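# Flip the serving platter face down onto the drying mat

## Task

Take the serving platter, which now lies face up, turn it upside down and leave it resting face down on the drying mat, clear of every fixed part of the rig (rails, edges, posts, braces, brackets, arm bases and mounts), and then release it. From the moment the platter begins to tip, the attempt fails if the platter is moved quickly, or if it rotates or drops quickly after passing the point where it stands on its edge. It also fails if any loose object is still in a gripper at the end, if a closed gripper ends with both fingers bearing down hard on the platter, if the result only holds because the robot is supporting it, or if anything the robot is touching at the end sinks by more than about a fingernail's width once left alone.

## Robot and tools

ROBOT AND FRAME. There are two arms, left_arm and right_arm, on opposite sides of the table. All positions are in one scene frame: origin at the table centre, table surface at z = +0.020 m, +z up, left_arm's base on the +y side. Base roots: left_arm (+0.111, +0.451, +0.107) m, quat_wxyz (+0.673, 0, 0, -0.739); right_arm (+0.164, -0.572, +0.041) m, quat_wxyz (+0.495, 0, 0, +0.869). The names left and right do not refer to image sides. Joint ranges (rad), base to hand: waist -3.054..3.054, shoulder 0..3.142, elbow 0..2.356, wrist pitch -1.571..1.571, wrist yaw -1.571..1.571, wrist roll -3.142..3.142. Load limits (N m): waist 17, shoulder 21.1, elbow 21, wrist pitch 5.55, wrist yaw 5.53, wrist roll 5.19; a carried object adds to them.

GRIPPER AXES. Each gripper's fingers extend along its own +x; they close and open along its y. The reported end_effector_position sits between the finger pads, 3 to 4 cm short of the tips.

execute_actions(actions). actions is a list of actions; each action is a table of 0 to 15 rows, one row per 1/30 s control step, and an action always lasts 15 steps (0.5 s), repeating its final row if shorter. An empty list only returns the current state and pictures. Every row has exactly 14 numbers, each in [-1, 1], covering both arms even if one is idle: left_arm dx, dy, dz, rx, ry, rz, opening, then right_arm the same seven. dx..rz are an offset, not a pose: they are measured from where that gripper actually was when the action began (for a call's first action, the last pose a result gave in this scene), expressed in the gripper's own axes, and every row of the action refers back to that same starting pose rather than the row before. Scale: 1.0 equals 0.6 m of translation or 180 degrees of rotation; rx, ry, rz form a single rotation vector. Opening is absolute, not an offset: +1 is fully open (0.088 m), empty fingers touch near -0.80, and values down to -1 close no further. Allow at least about 0.5 s for a full close.

move(target, speed, blocking). target is one 14-number row laid out as above, offsets from the pose in the latest result that reported one, in each gripper's axes, same scale. Each gripper travels a straight line toward its goal; both paths finish together, lasting 0.5 to 10 s (anything longer is cut at 10 s). Rotation takes the short way round. speed is the path's top speed in m/s, 0.002 to 0.5, default 0.25; turning is capped at twice that in rad/s. Openings are sent when the move starts. Paths do not avoid obstacles or the other arm; grippers lag, wander and can overshoot speed, mostly near full reach. Contacts hit harder at higher speed and push harder the further the goal lies beyond the contact. blocking=false returns after 0.5 s while motion continues; then use wait(0) to check, and further rows or moves are rejected until a result shows the move ended (or call stop). The result adds a move: line: the ending (done, off_target, moving, held, fault), any limits (paced = the sent pose was clipped; held = a check blocked steps, after which the arm may jump faster than speed), and each gripper's distance from its goal. If only one arm is named, the other finished at rest.

wait(seconds): 0 to 10; lets time pass with the last commands held; returns early if a running move finishes. stop(): brakes a running move (needs braking room; fingers keep moving). zoom_image(camera, region): camera is cam_high, cam_left_wrist or cam_right_wrist; region [x0, y0, x1, y1] in pixels of that 504x504 image, top-left origin, at most 504 by 504. read_manual(section): only "licences"; moves nothing. finished_scene(scene): ends the current scene, given its number; irreversible; reports success.

CONTROL BEHAVIOUR. Each step the commanded pose is clipped to 70 mm and 16 degrees from the measured pose, then damped inverse kinematics drives the joints, favouring position over orientation. Large offsets may need several actions; after an action the arm only continues to its last clipped pose, so send the remainder next. Friction can leave a gripper short or slightly tilted, and tiny offsets may do nothing: check position and orientation after each move and correct. To keep an arm still, send the offset back to its wanted pose in a reply's first call and zeros afterwards, with its desired opening.

RESULTS. The state line lists, per arm, end_effector_position (m), end_effector_quat_wxyz and velocities (m/s, rad/s); printed positions can be off, more at long reach. Hand target lines show the pose each arm is now driven toward. A pose unreachable line means the clearance check altered or blocked that arm's command. grip_measured is the finger opening on the command scale (the last Joint positions value gives it in metres); it can be about 1 mm off per gripper and reads up to 0.061 narrow while squeezing hard. To hold something, command roughly 0.07 below grip_measured; items under about 3 mm wide get proportionally less force. Pads push about 34 to 49 N each, with a brief spike on first contact. MOTOR HOT appears from 50 °C; at 95 °C an OVER-TEMPERATURE FAULT holds the arm, and if it does not cool within 30 to 60 s the arm and gripper go limp. A joint reaching its load limit stops that arm for 10 s and drops the rest of the call. Between replies the robot keeps the last command.

CAMERAS. cam_high (fixed, above at about (0.974, -0.256, 1.159)), cam_left_wrist and cam_right_wrist, all 504x504, in that order; calibration lines (pinhole plus radial, K, D, T_world_to_cam) accompany results and can be a few degrees and millimetres off.

AVOID. Letting the arms strike or press each other; exceeding joint loads; fast motion of the platter once it starts tipping; letting it fall or flip quickly past its edge; dropping, slamming or shoving things; knocking anything off the table; leaving anything gripped, or a closed gripper pressing on the platter, at the end; relying on the robot to keep the platter in place.

Each tool is called after ">>>" as name([rows], argument=value, ...), one row to a line, values as JSON.

## Session

>>> execute_actions(actions=[])

Scene clock: 0.00 s.
left_arm: end_effector_position=(+0.1541, -0.0308, +0.3256) grip_measured=+0.988 end_effector_quat_wxyz=(+0.418, +0.450, -0.302, -0.729) end_effector_velocity=(-0.005, +0.001, -0.001) end_effector_angular_velocity=(+0.005, -0.002, -0.017) | right_arm: end_effector_position=(-0.0748, -0.2057, +0.3799) grip_measured=+1.000 end_effector_quat_wxyz=(+0.498, -0.464, +0.026, +0.732) end_effector_velocity=(+0.000, -0.000, -0.005) end_effector_angular_velocity=(-0.015, -0.023, +0.018)
Joint positions: left_arm=[ 0.319  1.692  1.228 -0.001  0.451  1.32   0.087] | right_arm=[ 0.185  1.852  2.202 -1.232  0.421 -0.179  0.088]
Joint velocities: left_arm=[-0.007 -0.002 -0.002 -0.007  0.007  0.007 -0.   ] | right_arm=[-0.002  0.002 -0.007 -0.007 -0.007 -0.022  0.   ]
Heat: left arm: hottest shoulder 21 °C (+0.0 °C/min); right arm: hottest wrist yaw 21 °C (+0.0 °C/min).
Hand target (left_arm): +0.154, -0.031, +0.326; -0.418, -0.450, +0.302, +0.729
Hand target (right_arm): -0.075, -0.206, +0.380; +0.498, -0.464, +0.026, +0.732

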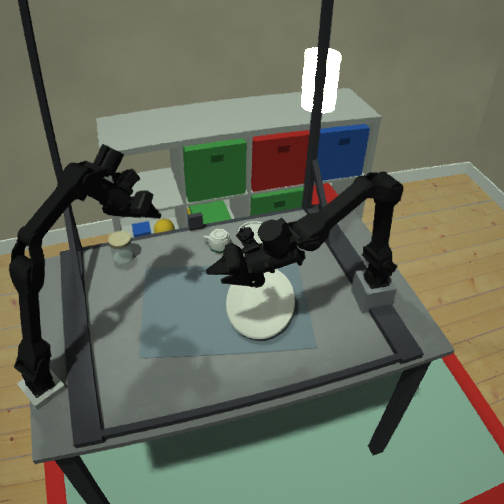

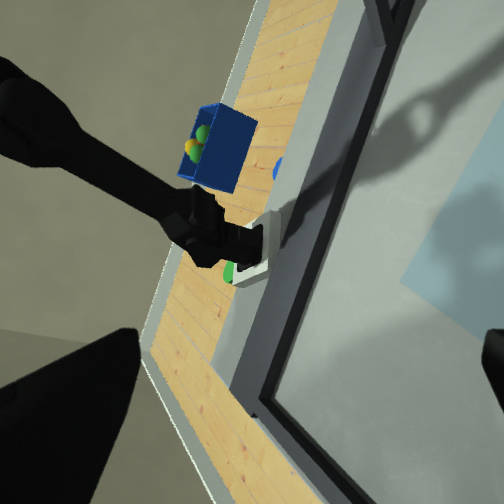

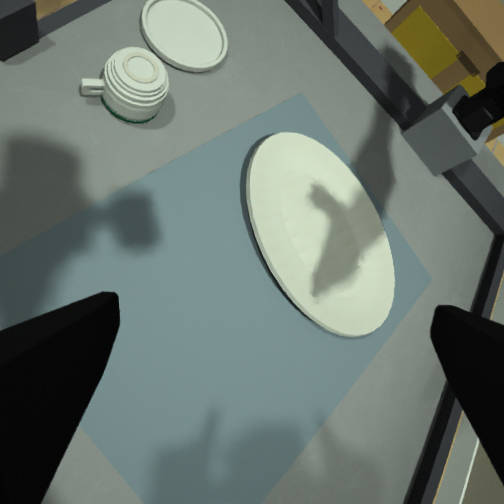

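>>> zoom_image(camera="cam_high", region=[130, 210, 330, 370])

>>> zoom_image(camera="cam_right_wrist", region=[220, 110, 420, 350])

Region (130, 210, 330, 370) of cam_high's 504x504 image, scaled by 2.520, with more detail than that image has; it fills the top 403 rows of this view, and the rest is white.

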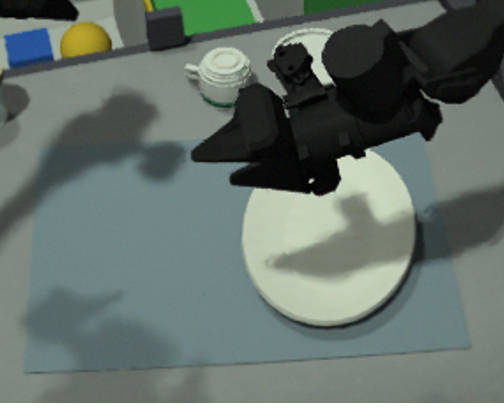

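Region (220, 110, 420, 350) of cam_right_wrist's 504x504 image, scaled by 2.100, with more detail than that image has.

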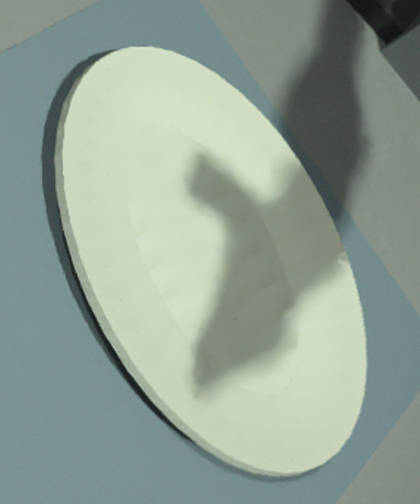

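>>> move(target=[-0.272,-0.56,0.01,0.141,0.041,-0.141,0.3,0,0,0,0,0,0,1], speed=0.3)

Scene clock: 4.30 s.
left_arm: end_effector_position=(+0.0835, +0.2328, +0.1300) grip_measured=+0.302 end_effector_quat_wxyz=(+0.178, +0.613, -0.319, -0.701) end_effector_velocity=(+0.004, -0.001, +0.000) end_effector_angular_velocity=(-0.009, -0.021, +0.011) | right_arm: end_effector_position=(-0.0748, -0.2057, +0.3799) grip_measured=+1.000 end_effector_quat_wxyz=(+0.498, -0.464, +0.026, +0.732) end_effector_velocity=(+0.004, -0.005, +0.001) end_effector_angular_velocity=(-0.012, -0.009, +0.007)
Joint positions: left_arm=[ 0.098  0.92   0.152 -0.094  0.19   1.719  0.054] | right_arm=[ 0.185  1.852  2.202 -1.232  0.421 -0.179  0.088]
Joint velocities: left_arm=[ 0.002 -0.002 -0.002  0.007 -0.022  0.007  0.   ] | right_arm=[-0.002 -0.012 -0.002 -0.022 -0.007 -0.007  0.   ]
Heat: left arm: hottest shoulder 22 °C (+0.0 °C/min); right arm: hottest wrist pitch 21 °C (+0.0 °C/min).
Hand target (left_arm): +0.084, +0.231, +0.132; +0.181, +0.613, -0.320, -0.699
Hand target (right_arm): -0.075, -0.206, +0.380; +0.498, -0.464, +0.026, +0.732
Off the commanded pose (left_arm): 0.040 m, 3 deg.
Off the commanded pose (right_arm): 0.000 m, 0 deg.
move: held (left_arm); limits=held; held on 9 of 48 steps (left_arm), including the last (left_arm)
pose unreachable (left arm): on one or more control steps of this call, first in action 0 (counted from 0), this arm could not follow its commanded pose, so it was not sent that pose on those steps. On the call's last step it was still not sent that pose. It may still have moved: this result reports where it is.
cause: the commanded pose would bring two parts of the arm too close to each other (joints 3 (elbow) to 5 (wrist yaw) lie between them).
camera_calibration (this result's frames):
cam_left_wrist: T_world_to_cam=[[0.151713, 0.695515, -0.702311, -0.0685876], [0.98038, -0.0154178, 0.196513, -0.0673801], [0.12585, -0.718346, -0.684208, 0.315781], [0, 0, 0, 1]] pos_world=[0.0367228, 0.273505, 0.181131]

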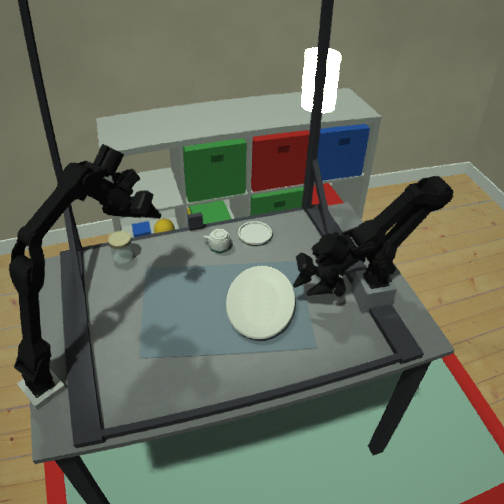

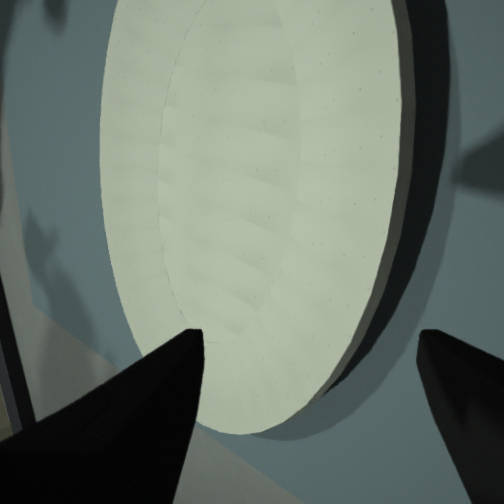

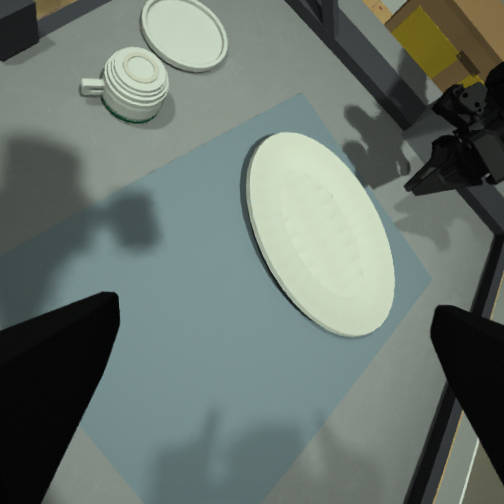

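>>> move(target=[0.05,-0.05,0.023,0,0,-0.167,-1,0,0,0,0,0,0,1])

Scene clock: 6.20 s.
left_arm: end_effector_position=(+0.0701, +0.2424, +0.0874) grip_measured=-0.811 end_effector_quat_wxyz=(-0.012, +0.675, -0.148, -0.723) end_effector_velocity=(-0.002, +0.004, -0.002) end_effector_angular_velocity=(+0.033, +0.004, -0.002) | right_arm: end_effector_position=(-0.0748, -0.2057, +0.3799) grip_measured=+1.000 end_effector_quat_wxyz=(+0.498, -0.464, +0.026, +0.732) end_effector_velocity=(+0.001, -0.004, -0.004) end_effector_angular_velocity=(-0.027, -0.007, +0.017)
Joint positions: left_arm=[-0.057  1.437  0.451 -0.388  0.06   1.642  0.   ] | right_arm=[ 0.185  1.852  2.202 -1.232  0.421 -0.179  0.088]
Joint velocities: left_arm=[-0.007  0.017  0.007 -0.022  0.007 -0.007  0.   ] | right_arm=[-0.002 -0.002 -0.002 -0.022 -0.022 -0.007  0.   ]
Heat: left arm: hottest shoulder 22 °C (+9.7 °C/min); right arm: hottest wrist pitch 21 °C (+0.0 °C/min).
Hand target (left_arm): +0.069, +0.239, +0.089; -0.010, +0.675, -0.149, -0.722
Hand target (right_arm): -0.075, -0.206, +0.380; +0.498, -0.464, +0.026, +0.732
Off the commanded pose (left_arm): 0.004 m, 0 deg.
Off the commanded pose (right_arm): 0.000 m, 0 deg.
move: done
camera_calibration (this result's frames):
cam_left_wrist: T_world_to_cam=[[0.231418, 0.940645, -0.248258, -0.207897], [0.948991, -0.162094, 0.270447, -0.0144243], [0.214154, -0.298181, -0.930176, 0.208626], [0, 0, 0, 1]] pos_world=[0.0171215, 0.255428, 0.146348]

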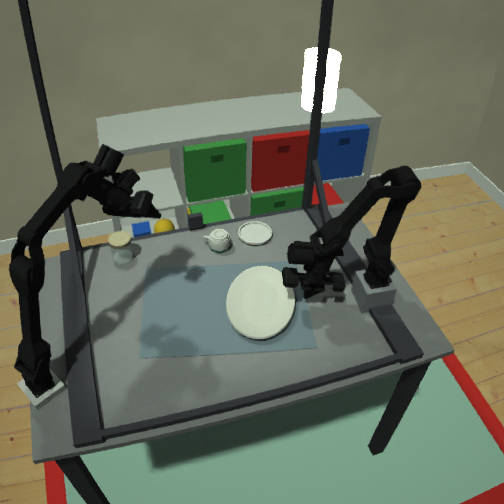

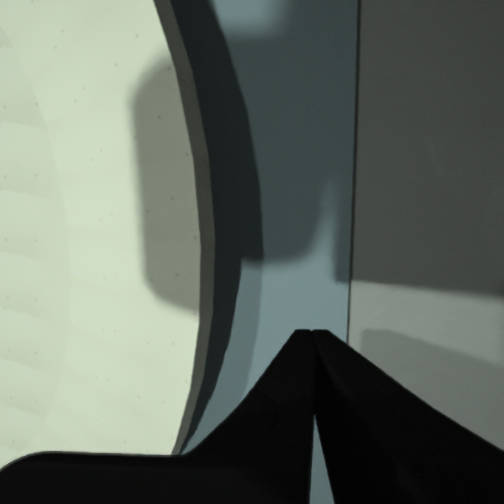

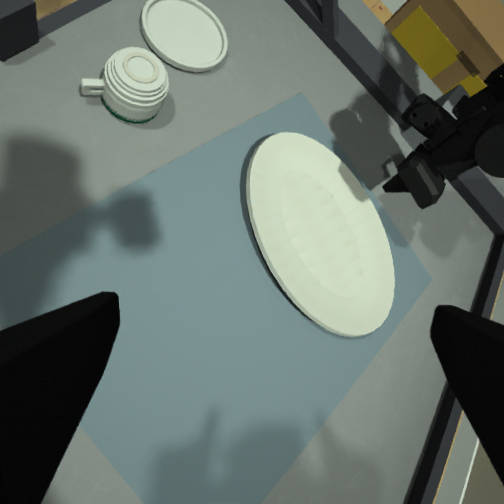

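>>> move(target=[0.042,0,0,0,0,0,-1,0,0,0,0,0,0,1])

>>> move(target=[0.04,0.23,0,0,0,0,-1,0,0,0,0,0,0,1], speed=0.08)

Scene clock: 9.00 s.
left_arm: end_effector_position=(+0.0679, +0.2336, +0.0658) grip_measured=-0.811 end_effector_quat_wxyz=(-0.008, +0.674, -0.153, -0.722) end_effector_velocity=(+0.002, +0.001, -0.003) end_effector_angular_velocity=(+0.003, -0.024, -0.010) | right_arm: end_effector_position=(-0.0748, -0.2057, +0.3799) grip_measured=+1.000 end_effector_quat_wxyz=(+0.498, -0.464, +0.026, +0.732) end_effector_velocity=(+0.000, -0.003, -0.007) end_effector_angular_velocity=(-0.035, -0.013, +0.017)
Joint positions: left_arm=[-0.062  1.561  0.432 -0.234  0.059  1.639  0.   ] | right_arm=[ 0.185  1.852  2.202 -1.232  0.421 -0.179  0.088]
Joint velocities: left_arm=[-0.007  0.012 -0.002  0.007 -0.022  0.007  0.   ] | right_arm=[-0.002  0.002 -0.007 -0.022 -0.022 -0.007  0.   ]
Heat: left arm: hottest shoulder 22 °C (+6.7 °C/min); right arm: hottest shoulder 21 °C (+0.0 °C/min).
Hand target (left_arm): +0.068, +0.238, +0.063; -0.012, +0.675, -0.148, -0.723
Hand target (right_arm): -0.075, -0.206, +0.380; +0.498, -0.464, +0.026, +0.732
Off the commanded pose (left_arm): 0.005 m, 1 deg.
Off the commanded pose (right_arm): 0.000 m, 0 deg.
move: done
camera_calibration (this result's frames):
cam_left_wrist: T_world_to_cam=[[0.231944, 0.937274, -0.26023, -0.20288], [0.949383, -0.159865, 0.270399, -0.00846723], [0.211836, -0.309775, -0.926911, 0.189096], [0, 0, 0, 1]] pos_world=[0.015038, 0.247378, 0.124769]

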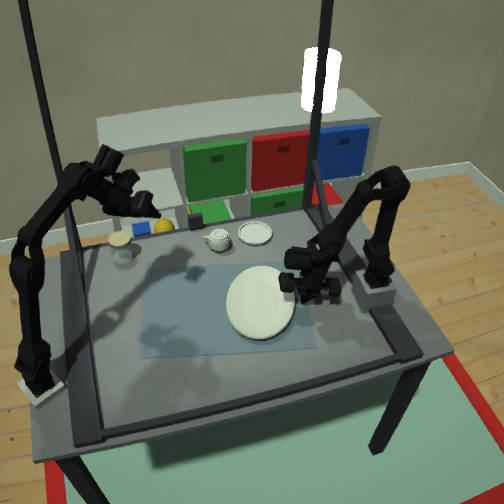

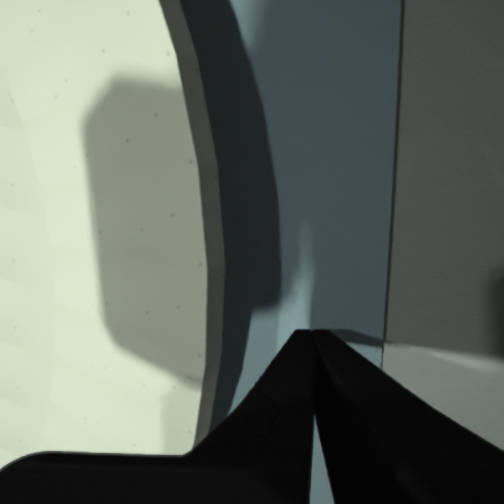

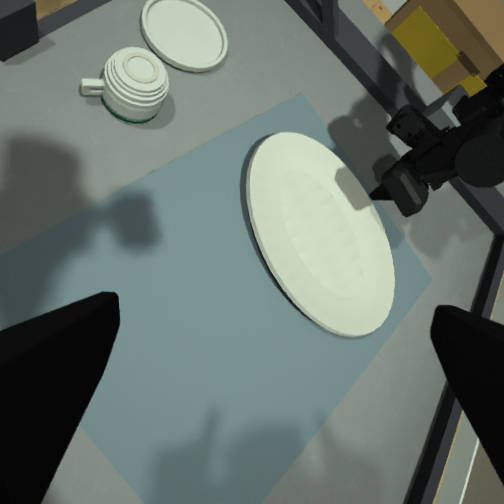

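Scene clock: 20.10 s.
left_arm: end_effector_position=(+0.0632, +0.2137, +0.0601) grip_measured=-0.811 end_effector_quat_wxyz=(-0.062, +0.684, -0.096, -0.721) end_effector_velocity=(+0.001, +0.001, +0.001) end_effector_angular_velocity=(+0.002, -0.007, +0.020) | right_arm: end_effector_position=(-0.0748, -0.2057, +0.3799) grip_measured=+1.000 end_effector_quat_wxyz=(+0.498, -0.464, +0.026, +0.732) end_effector_velocity=(+0.006, -0.000, +0.002) end_effector_angular_velocity=(+0.011, -0.030, -0.001)
Joint positions: left_arm=[-0.074  1.753  0.644 -0.41   0.049  1.626  0.   ] | right_arm=[ 0.185  1.852  2.202 -1.232  0.421 -0.179  0.088]
Joint velocities: left_arm=[-0.002 -0.007 -0.002 -0.007 -0.007 -0.022  0.   ] | right_arm=[-0.002 -0.007 -0.002 -0.007  0.022 -0.022  0.   ]
Heat: left arm: hottest shoulder 22 °C (+3.0 °C/min); right arm: hottest shoulder 23 °C (+6.0 °C/min).
Hand target (left_arm): +0.063, +0.210, +0.061; -0.057, +0.683, -0.102, -0.721
Hand target (right_arm): -0.075, -0.206, +0.380; +0.498, -0.464, +0.026, +0.732
Off the commanded pose (left_arm): 0.120 m, 9 deg.
Off the commanded pose (right_arm): 0.000 m, 0 deg.
TORQUE FAULT: the external load on joint 4 (wrist pitch) of the left arm reached its load limit, and that arm stopped for 10 seconds. That time counts as 18 of the actions that you can send in this scene. A torque fault stops only its own arm. That arm's remaining commands of this call were not run. That arm holds where it stopped, with its grip as last carried out, and accepts commands again: back off and push less far. That arm stops again, at the same cost, whenever a joint's load reaches its limit.
move: fault (left_arm); limits=paced
camera_calibration (this result's frames):
cam_left_wrist: T_world_to_cam=[[0.236908, 0.965751, -0.105825, -0.200299], [0.940507, -0.200671, 0.274184, 0.00339772], [0.243558, -0.164486, -0.955837, 0.147308], [0, 0, 0, 1]] pos_world=[0.00837879, 0.218351, 0.118674]

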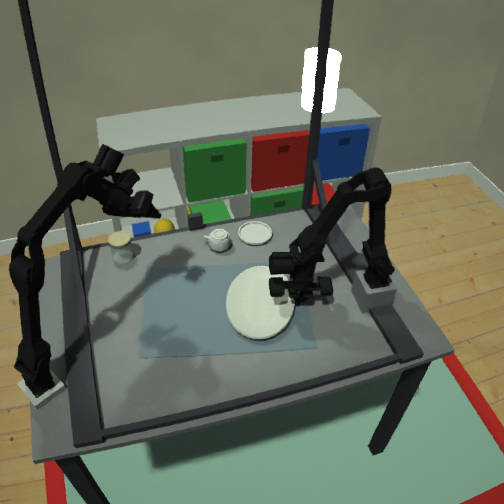

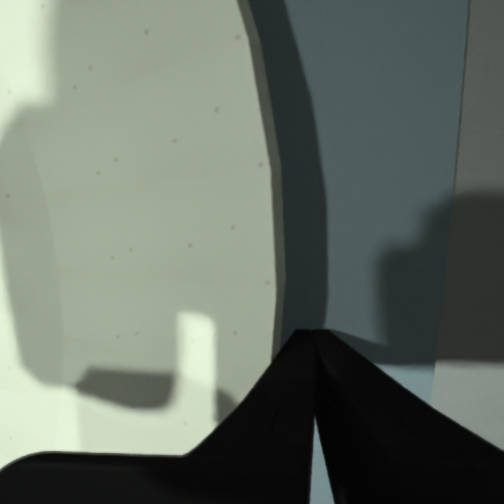

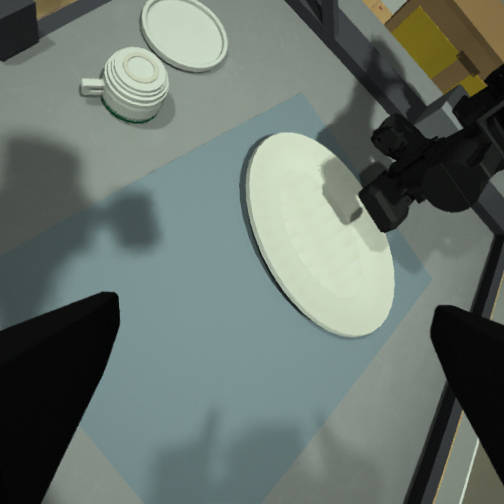

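>>> move(target=[-0.022,-0.015,0,0,0,-0.03,-1,0,0,0,0,0,0,1])

>>> move(target=[0.005,0.07,0,0,0,0,-1,0,0,0,0,0,0,1], speed=0.04)

Scene clock: 21.07 s.
left_arm: end_effector_position=(+0.0663, +0.2283, +0.0691) grip_measured=-0.811 end_effector_quat_wxyz=(-0.100, +0.687, -0.057, -0.717) end_effector_velocity=(+0.002, +0.007, +0.000) end_effector_angular_velocity=(+0.035, -0.014, +0.004) | right_arm: end_effector_position=(-0.0748, -0.2057, +0.3799) grip_measured=+1.000 end_effector_quat_wxyz=(+0.498, -0.464, +0.026, +0.732) end_effector_velocity=(+0.003, -0.000, -0.002) end_effector_angular_velocity=(-0.005, -0.017, -0.002)
Joint positions: left_arm=[-0.074  1.751  0.694 -0.573  0.046  1.627  0.   ] | right_arm=[ 0.185  1.852  2.202 -1.232  0.421 -0.179  0.088]
Joint velocities: left_arm=[-0.002  0.002  0.002 -0.037 -0.007 -0.007  0.   ] | right_arm=[-0.002 -0.002 -0.007 -0.007  0.007 -0.007  0.   ]
Heat: left arm: hottest shoulder 22 °C (+2.8 °C/min); right arm: hottest shoulder 23 °C (+5.7 °C/min).
Hand target (left_arm): +0.066, +0.223, +0.073; -0.095, +0.688, -0.064, -0.717
Hand target (right_arm): -0.075, -0.206, +0.380; +0.498, -0.464, +0.026, +0.732
Off the commanded pose (left_arm): 0.007 m, 1 deg.
Off the commanded pose (right_arm): 0.000 m, 0 deg.
move: done
camera_calibration (this result's frames):
cam_left_wrist: T_world_to_cam=[[0.238785, 0.97106, 0.0049312, -0.223206], [0.934257, -0.231114, 0.271569, 0.00855469], [0.26485, -0.0602395, -0.962406, 0.132757], [0, 0, 0, 1]] pos_world=[0.0101451, 0.226721, 0.126544]

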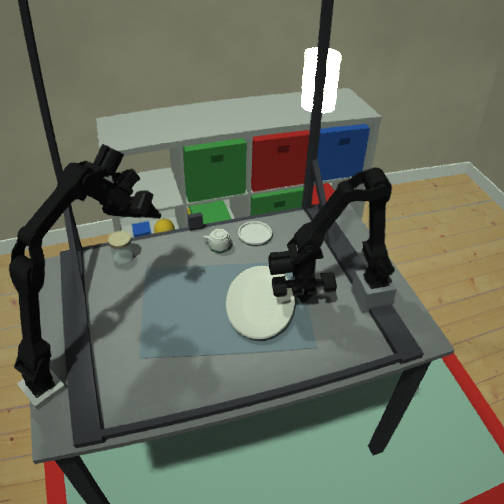

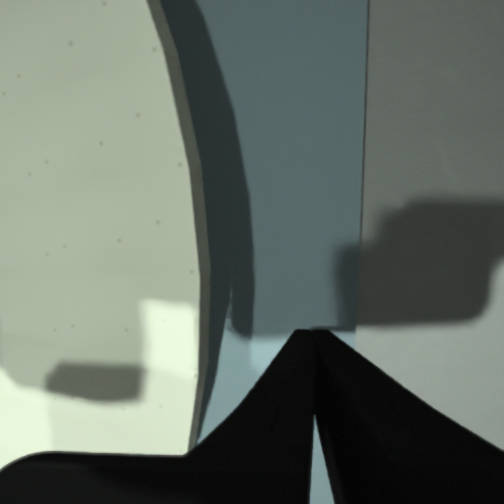

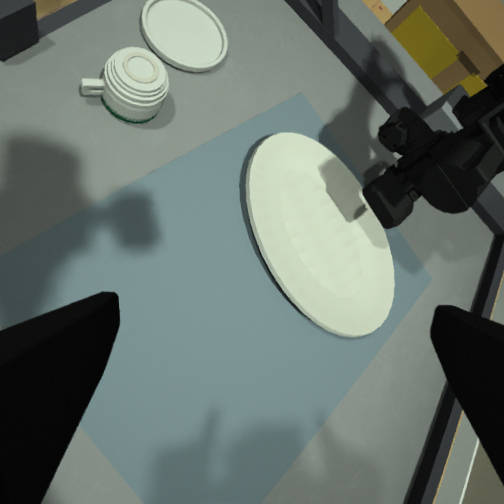

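Scene clock: 22.37 s.
left_arm: end_effector_position=(+0.0624, +0.2085, +0.0656) grip_measured=-0.811 end_effector_quat_wxyz=(-0.120, +0.688, -0.036, -0.715) end_effector_velocity=(-0.001, +0.007, -0.001) end_effector_angular_velocity=(+0.042, -0.001, +0.006) | right_arm: end_effector_position=(-0.0748, -0.2057, +0.3799) grip_measured=+1.000 end_effector_quat_wxyz=(+0.498, -0.464, +0.026, +0.732) end_effector_velocity=(-0.003, -0.003, -0.002) end_effector_angular_velocity=(-0.017, +0.013, +0.011)
Joint positions: left_arm=[-0.077  1.866  0.825 -0.645  0.045  1.625  0.   ] | right_arm=[ 0.185  1.852  2.202 -1.232  0.421 -0.179  0.088]
Joint velocities: left_arm=[-0.002  0.012  0.007 -0.037  0.007 -0.007  0.   ] | right_arm=[ 0.002 -0.002 -0.002 -0.007 -0.022  0.007  0.   ]
Heat: left arm: hottest shoulder 23 °C (+5.4 °C/min); right arm: hottest shoulder 24 °C (+8.0 °C/min).
Hand target (left_arm): +0.057, +0.188, +0.065; -0.100, +0.687, -0.057, -0.717
Hand target (right_arm): -0.075, -0.206, +0.380; +0.498, -0.464, +0.026, +0.732
Off the commanded pose (left_arm): 0.022 m, 3 deg.
Off the commanded pose (right_arm): 0.000 m, 0 deg.
move: off_target (left_arm)
camera_calibration (this result's frames):
cam_left_wrist: T_world_to_cam=[[0.238882, 0.969107, 0.0613753, -0.206263], [0.931327, -0.246545, 0.268041, 0.0121961], [0.274892, -0.00686965, -0.961451, 0.117433], [0, 0, 0, 1]] pos_world=[0.00563286, 0.203705, 0.122296]

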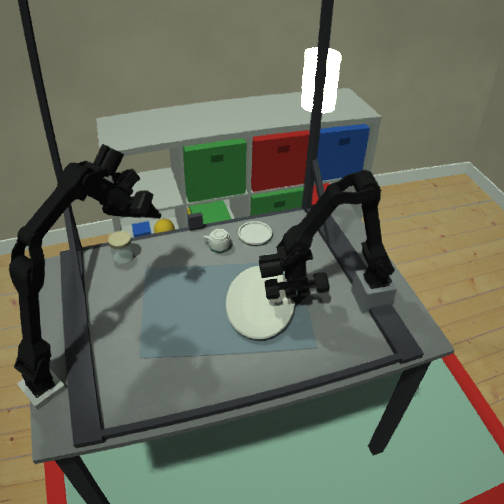

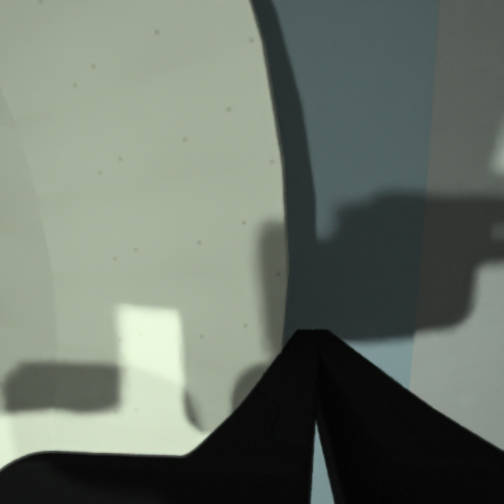

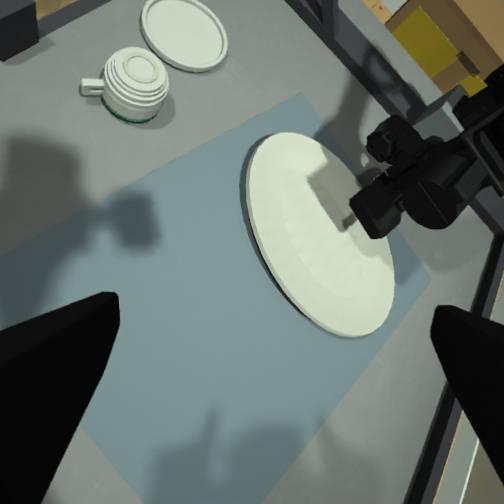

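>>> move(target=[-0.04,-0.04,0,0,0,0.17,0.3,0,0,0,0,0,0,1])

Scene clock: 24.40 s.
left_arm: end_effector_position=(+0.0674, +0.2264, +0.0922) grip_measured=+0.298 end_effector_quat_wxyz=(+0.072, +0.654, -0.217, -0.721) end_effector_velocity=(+0.001, +0.004, -0.000) end_effector_angular_velocity=(+0.002, -0.004, +0.007) | right_arm: end_effector_position=(-0.0748, -0.2057, +0.3799) grip_measured=+1.000 end_effector_quat_wxyz=(+0.498, -0.464, +0.026, +0.732) end_effector_velocity=(+0.002, -0.002, +0.001) end_effector_angular_velocity=(-0.005, -0.003, +0.007)
Joint positions: left_arm=[-0.046  1.343  0.327 -0.138  0.08   1.625  0.054] | right_arm=[ 0.185  1.852  2.202 -1.232  0.421 -0.179  0.088]
Joint velocities: left_arm=[-0.002 -0.017 -0.012 -0.007 -0.007 -0.007  0.   ] | right_arm=[-0.002 -0.007 -0.002 -0.007 -0.007 -0.007  0.   ]
Heat: left arm: hottest shoulder 23 °C (+4.9 °C/min); right arm: hottest shoulder 24 °C (+7.4 °C/min).
Hand target (left_arm): +0.068, +0.229, +0.091; +0.073, +0.653, -0.217, -0.722
Hand target (right_arm): -0.075, -0.206, +0.380; +0.498, -0.464, +0.026, +0.732
Off the commanded pose (left_arm): 0.003 m, 0 deg.
Off the commanded pose (right_arm): 0.000 m, 0 deg.
move: done
camera_calibration (this result's frames):
cam_left_wrist: T_world_to_cam=[[0.191678, 0.869884, -0.45449, -0.153258], [0.96609, -0.0856002, 0.243604, -0.0317548], [0.173003, -0.485771, -0.856794, 0.247404], [0, 0, 0, 1]] pos_world=[0.0172523, 0.25078, 0.150056]

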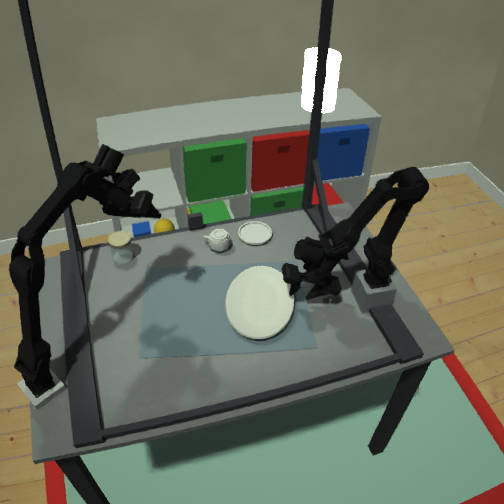

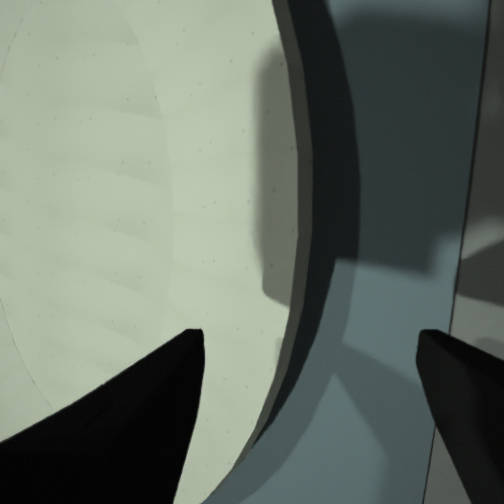

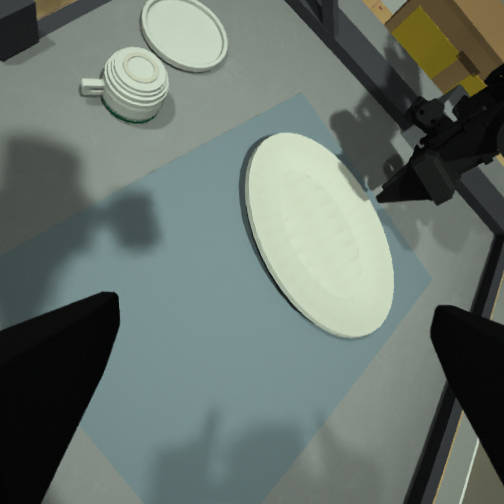

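>>> move(target=[0.04,-0.017,0,0,0,0.05,0.3,0,0,0,0,0,0,1])

>>> move(target=[0.03,0.045,0,0,0,0,0.3,0,0,0,0,0,0,1], speed=0.05)

Scene clock: 25.60 s.
left_arm: end_effector_position=(+0.0661, +0.2222, +0.0689) grip_measured=+0.298 end_effector_quat_wxyz=(+0.131, +0.635, -0.272, -0.711) end_effector_velocity=(+0.004, -0.002, -0.002) end_effector_angular_velocity=(-0.016, -0.004, +0.033) | right_arm: end_effector_position=(-0.0748, -0.2057, +0.3799) grip_measured=+1.000 end_effector_quat_wxyz=(+0.498, -0.464, +0.026, +0.732) end_effector_velocity=(-0.003, -0.003, -0.003) end_effector_angular_velocity=(-0.020, -0.000, +0.022)
Joint positions: left_arm=[-0.045  1.477  0.152  0.338  0.085  1.616  0.054] | right_arm=[ 0.185  1.852  2.202 -1.232  0.421 -0.179  0.088]
Joint velocities: left_arm=[ 0.002  0.022 -0.012  0.051 -0.022 -0.022 -0.   ] | right_arm=[ 0.002 -0.002 -0.007 -0.007 -0.022 -0.007  0.   ]
Heat: left arm: hottest shoulder 23 °C (+4.7 °C/min); right arm: hottest shoulder 24 °C (+7.0 °C/min).
Hand target (left_arm): +0.066, +0.226, +0.066; +0.129, +0.635, -0.268, -0.713
Hand target (right_arm): -0.075, -0.206, +0.380; +0.498, -0.464, +0.026, +0.732
Off the commanded pose (left_arm): 0.005 m, 1 deg.
Off the commanded pose (right_arm): 0.000 m, 0 deg.
move: done
camera_calibration (this result's frames):
cam_left_wrist: T_world_to_cam=[[0.170033, 0.785112, -0.595557, -0.12999], [0.97393, -0.041792, 0.222966, -0.0340063], [0.150164, -0.617943, -0.77175, 0.250653], [0, 0, 0, 1]] pos_world=[0.0175836, 0.255525, 0.123607]

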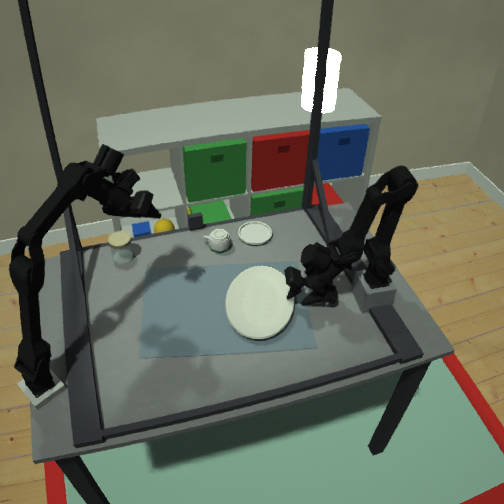

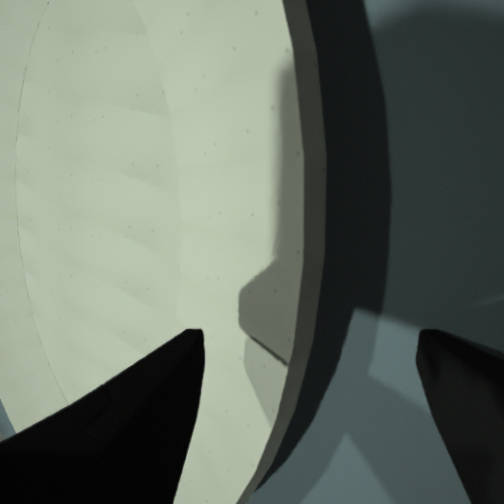

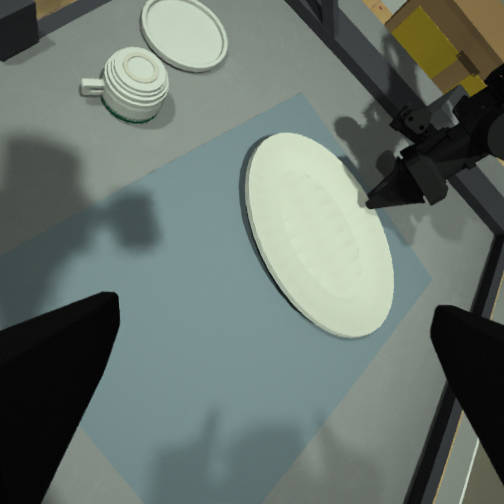

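Scene clock: 26.50 s.
left_arm: end_effector_position=(+0.0654, +0.2181, +0.0655) grip_measured=+0.298 end_effector_quat_wxyz=(+0.116, +0.641, -0.253, -0.715) end_effector_velocity=(+0.003, +0.001, -0.001) end_effector_angular_velocity=(+0.015, -0.018, +0.015) | right_arm: end_effector_position=(-0.0748, -0.2057, +0.3799) grip_measured=+1.000 end_effector_quat_wxyz=(+0.498, -0.464, +0.026, +0.732) end_effector_velocity=(+0.002, +0.001, +0.003) end_effector_angular_velocity=(+0.006, +0.007, +0.002)
Joint positions: left_arm=[-0.049  1.516  0.204  0.276  0.08   1.608  0.054] | right_arm=[ 0.185  1.852  2.202 -1.232  0.421 -0.179  0.088]
Joint velocities: left_arm=[-0.002  0.002  0.007 -0.022 -0.022 -0.007 -0.   ] | right_arm=[-0.007 -0.007 -0.002  0.007 -0.007 -0.007  0.   ]
Heat: left arm: hottest shoulder 23 °C (+4.5 °C/min); right arm: hottest shoulder 24 °C (+6.8 °C/min).
Hand target (left_arm): +0.059, +0.194, +0.072; +0.131, +0.635, -0.272, -0.711
Hand target (right_arm): -0.075, -0.206, +0.380; +0.498, -0.464, +0.026, +0.732
Off the commanded pose (left_arm): 0.028 m, 3 deg.
Off the commanded pose (right_arm): 0.000 m, 0 deg.
move: off_target (left_arm)
camera_calibration (this result's frames):
cam_left_wrist: T_world_to_cam=[[0.169868, 0.814204, -0.555172, -0.137605], [0.972542, -0.0475655, 0.227814, -0.0316424], [0.15908, -0.578627, -0.799928, 0.238302], [0, 0, 0, 1]] pos_world=[0.0162392, 0.248421, 0.121438]

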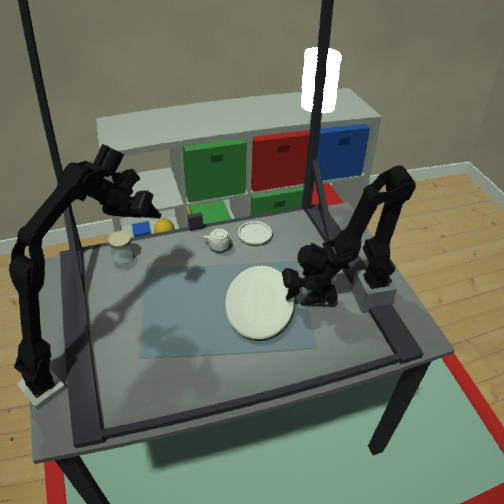

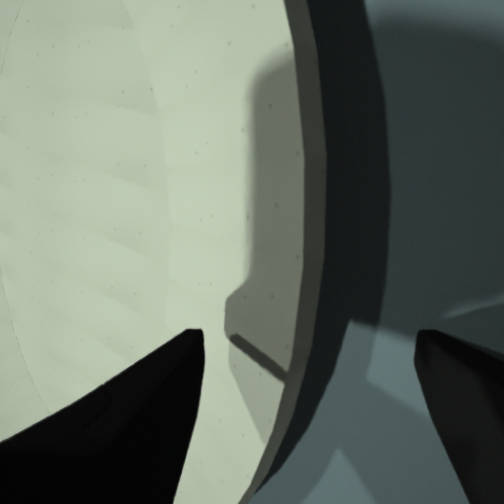

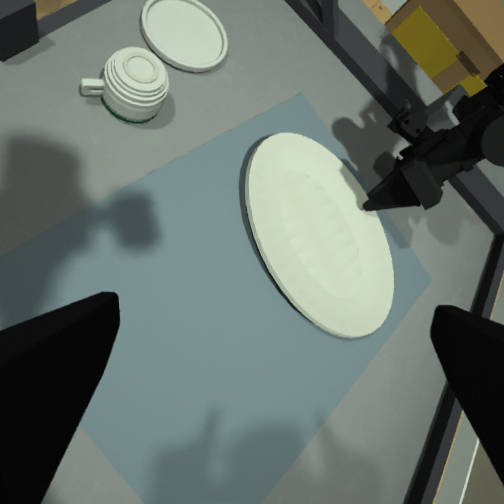

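>>> move(target=[-0.014,0.008,0,0,0,0.01,0.2,0,0,0,0,0,0,1])

>>> move(target=[0.028,0.048,0,0,0,0,0.2,0,0,0,0,0,0,1], speed=0.05)

Scene clock: 27.50 s.
left_arm: end_effector_position=(+0.0651, +0.2166, +0.0751) grip_measured=+0.202 end_effector_quat_wxyz=(+0.127, +0.637, -0.264, -0.713) end_effector_velocity=(-0.001, +0.000, +0.002) end_effector_angular_velocity=(-0.007, -0.001, +0.003) | right_arm: end_effector_position=(-0.0748, -0.2057, +0.3799) grip_measured=+1.000 end_effector_quat_wxyz=(+0.498, -0.464, +0.026, +0.732) end_effector_velocity=(-0.001, -0.002, -0.002) end_effector_angular_velocity=(-0.016, +0.003, +0.017)
Joint positions: left_arm=[-0.049  1.451  0.198  0.248  0.081  1.607  0.049] | right_arm=[ 0.185  1.852  2.202 -1.232  0.421 -0.179  0.088]
Joint velocities: left_arm=[-0.007 -0.017 -0.002 -0.007 -0.007 -0.007 -0.   ] | right_arm=[-0.002 -0.002 -0.002 -0.007 -0.022 -0.007  0.   ]
Heat: left arm: hottest wrist pitch 24 °C (+6.5 °C/min); right arm: hottest shoulder 24 °C (+6.5 °C/min).
Hand target (left_arm): +0.066, +0.218, +0.075; +0.128, +0.637, -0.263, -0.713
Hand target (right_arm): -0.075, -0.206, +0.380; +0.498, -0.464, +0.026, +0.732
Off the commanded pose (left_arm): 0.002 m, 0 deg.
Off the commanded pose (right_arm): 0.000 m, 0 deg.
move: done
camera_calibration (this result's frames):
cam_left_wrist: T_world_to_cam=[[0.166295, 0.796808, -0.580898, -0.125078], [0.973827, -0.0401432, 0.223716, -0.0350806], [0.15494, -0.602898, -0.782629, 0.249353], [0, 0, 0, 1]] pos_world=[0.0163275, 0.248589, 0.130342]

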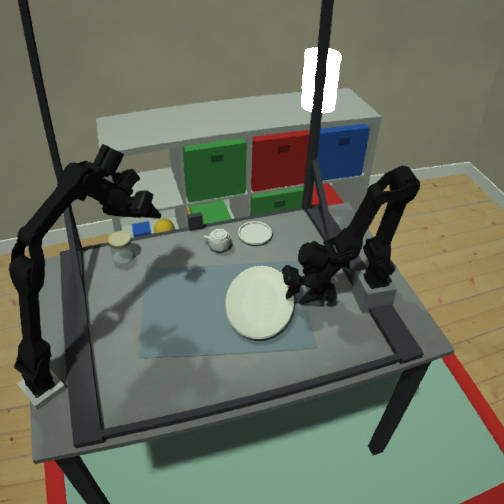

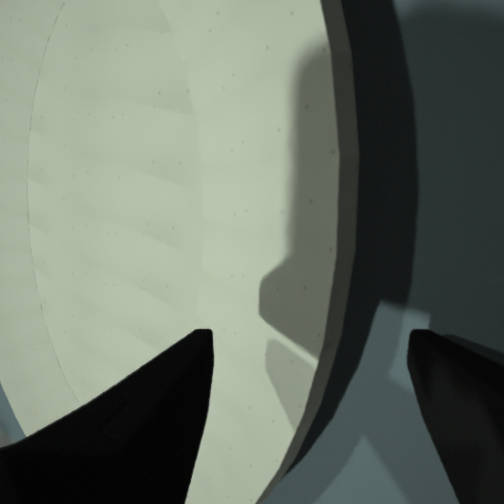

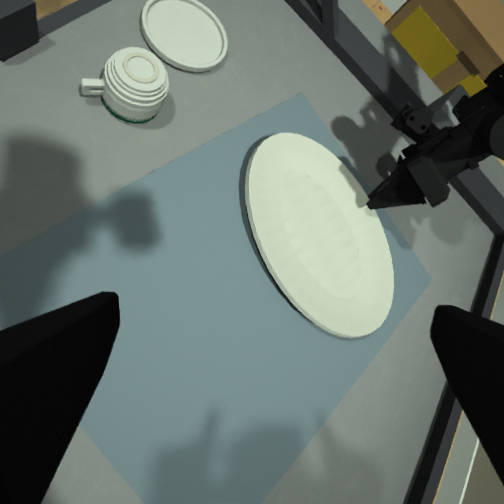

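Scene clock: 28.47 s.
left_arm: end_effector_position=(+0.0602, +0.1932, +0.0720) grip_measured=+0.202 end_effector_quat_wxyz=(+0.119, +0.640, -0.257, -0.714) end_effector_velocity=(-0.000, -0.002, -0.001) end_effector_angular_velocity=(+0.003, -0.023, -0.007) | right_arm: end_effector_position=(-0.0748, -0.2057, +0.3799) grip_measured=+1.000 end_effector_quat_wxyz=(+0.498, -0.464, +0.026, +0.732) end_effector_velocity=(+0.001, -0.001, -0.001) end_effector_angular_velocity=(-0.009, -0.006, +0.007)
Joint positions: left_arm=[-0.058  1.572  0.301  0.244  0.075  1.602  0.049] | right_arm=[ 0.185  1.852  2.202 -1.232  0.421 -0.179  0.088]
Joint velocities: left_arm=[-0.012  0.012  0.012 -0.007 -0.022  0.007 -0.   ] | right_arm=[-0.002 -0.002 -0.002 -0.007 -0.007 -0.007  0.   ]
Heat: left arm: hottest wrist pitch 24 °C (+6.3 °C/min); right arm: hottest shoulder 24 °C (+6.3 °C/min).
Hand target (left_arm): +0.058, +0.184, +0.077; +0.127, +0.637, -0.264, -0.713
Hand target (right_arm): -0.075, -0.206, +0.380; +0.498, -0.464, +0.026, +0.732
Off the commanded pose (left_arm): 0.010 m, 1 deg.
Off the commanded pose (right_arm): 0.000 m, 0 deg.
move: off_target (left_arm)
camera_calibration (this result's frames):
cam_left_wrist: T_world_to_cam=[[0.17067, 0.809323, -0.562021, -0.111478], [0.972541, -0.0467688, 0.227986, -0.029487], [0.158229, -0.585499, -0.795082, 0.230877], [0, 0, 0, 1]] pos_world=[0.0111718, 0.224021, 0.127636]

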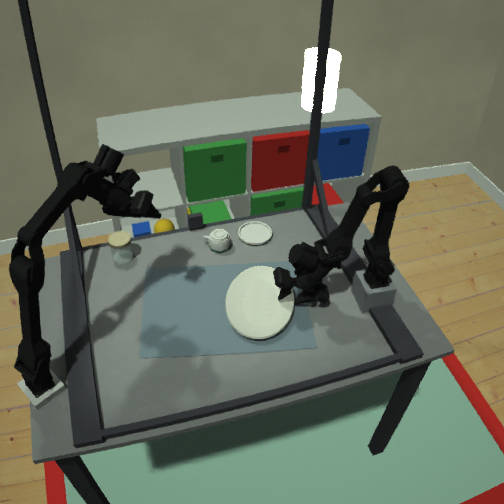

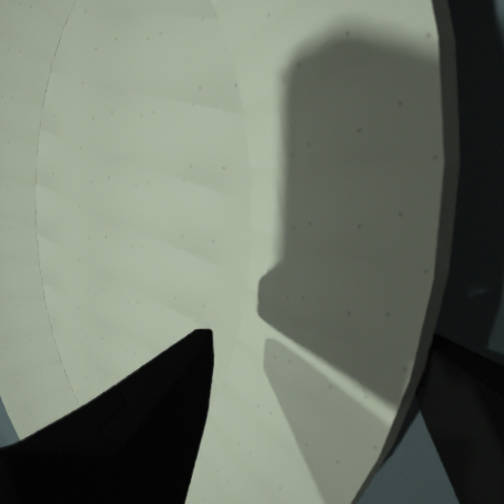

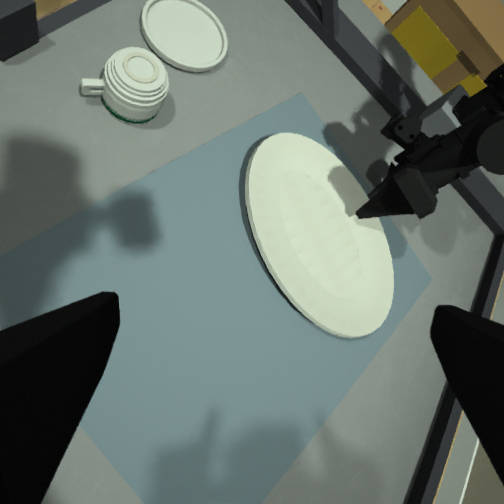

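>>> move(target=[-0.08,0.09,0,0,0,0.08,0.2,0,0,0,0,0,0,1], speed=0.03)

Scene clock: 33.20 s.
left_arm: end_effector_position=(+0.0602, +0.1835, +0.1265) grip_measured=+0.202 end_effector_quat_wxyz=(+0.186, +0.613, -0.318, -0.699) end_effector_velocity=(+0.005, +0.003, -0.003) end_effector_angular_velocity=(+0.017, -0.015, +0.038) | right_arm: end_effector_position=(-0.0748, -0.2057, +0.3799) grip_measured=+1.000 end_effector_quat_wxyz=(+0.498, -0.464, +0.026, +0.732) end_effector_velocity=(+0.003, -0.004, -0.001) end_effector_angular_velocity=(-0.017, -0.002, -0.003)
Joint positions: left_arm=[-0.045  1.285  0.271  0.178  0.088  1.599  0.049] | right_arm=[ 0.185  1.852  2.202 -1.232  0.421 -0.179  0.088]
Joint velocities: left_arm=[-0.002 -0.007 -0.002 -0.022 -0.037 -0.022 -0.   ] | right_arm=[-0.002 -0.007 -0.002 -0.022 -0.007  0.007  0.   ]
Heat: left arm: hottest wrist pitch 25 °C (+7.2 °C/min); right arm: hottest shoulder 25 °C (+7.2 °C/min).
Hand target (left_arm): +0.059, +0.172, +0.141; +0.207, +0.603, -0.335, -0.694
Hand target (right_arm): -0.075, -0.206, +0.380; +0.498, -0.464, +0.026, +0.732
Off the commanded pose (left_arm): 0.019 m, 3 deg.
Off the commanded pose (right_arm): 0.000 m, 0 deg.
move: off_target (left_arm)
camera_calibration (this result's frames):
cam_left_wrist: T_world_to_cam=[[0.139795, 0.69037, -0.709821, -0.0305948], [0.981181, -0.000152691, 0.193089, -0.0470062], [0.133194, -0.723456, -0.6774, 0.280535], [0, 0, 0, 1]] pos_world=[0.0130329, 0.22407, 0.177394]

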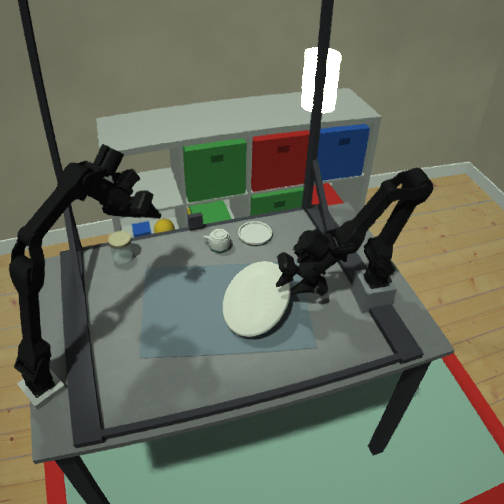

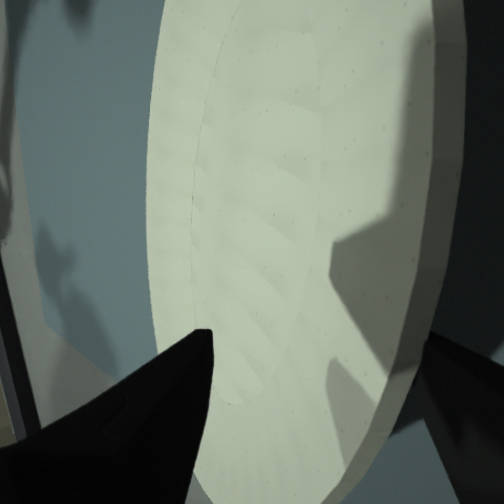

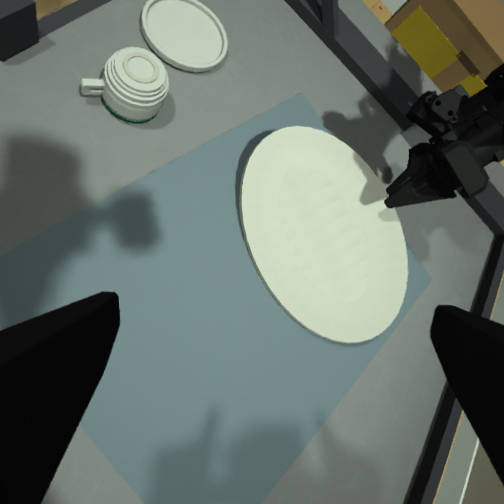

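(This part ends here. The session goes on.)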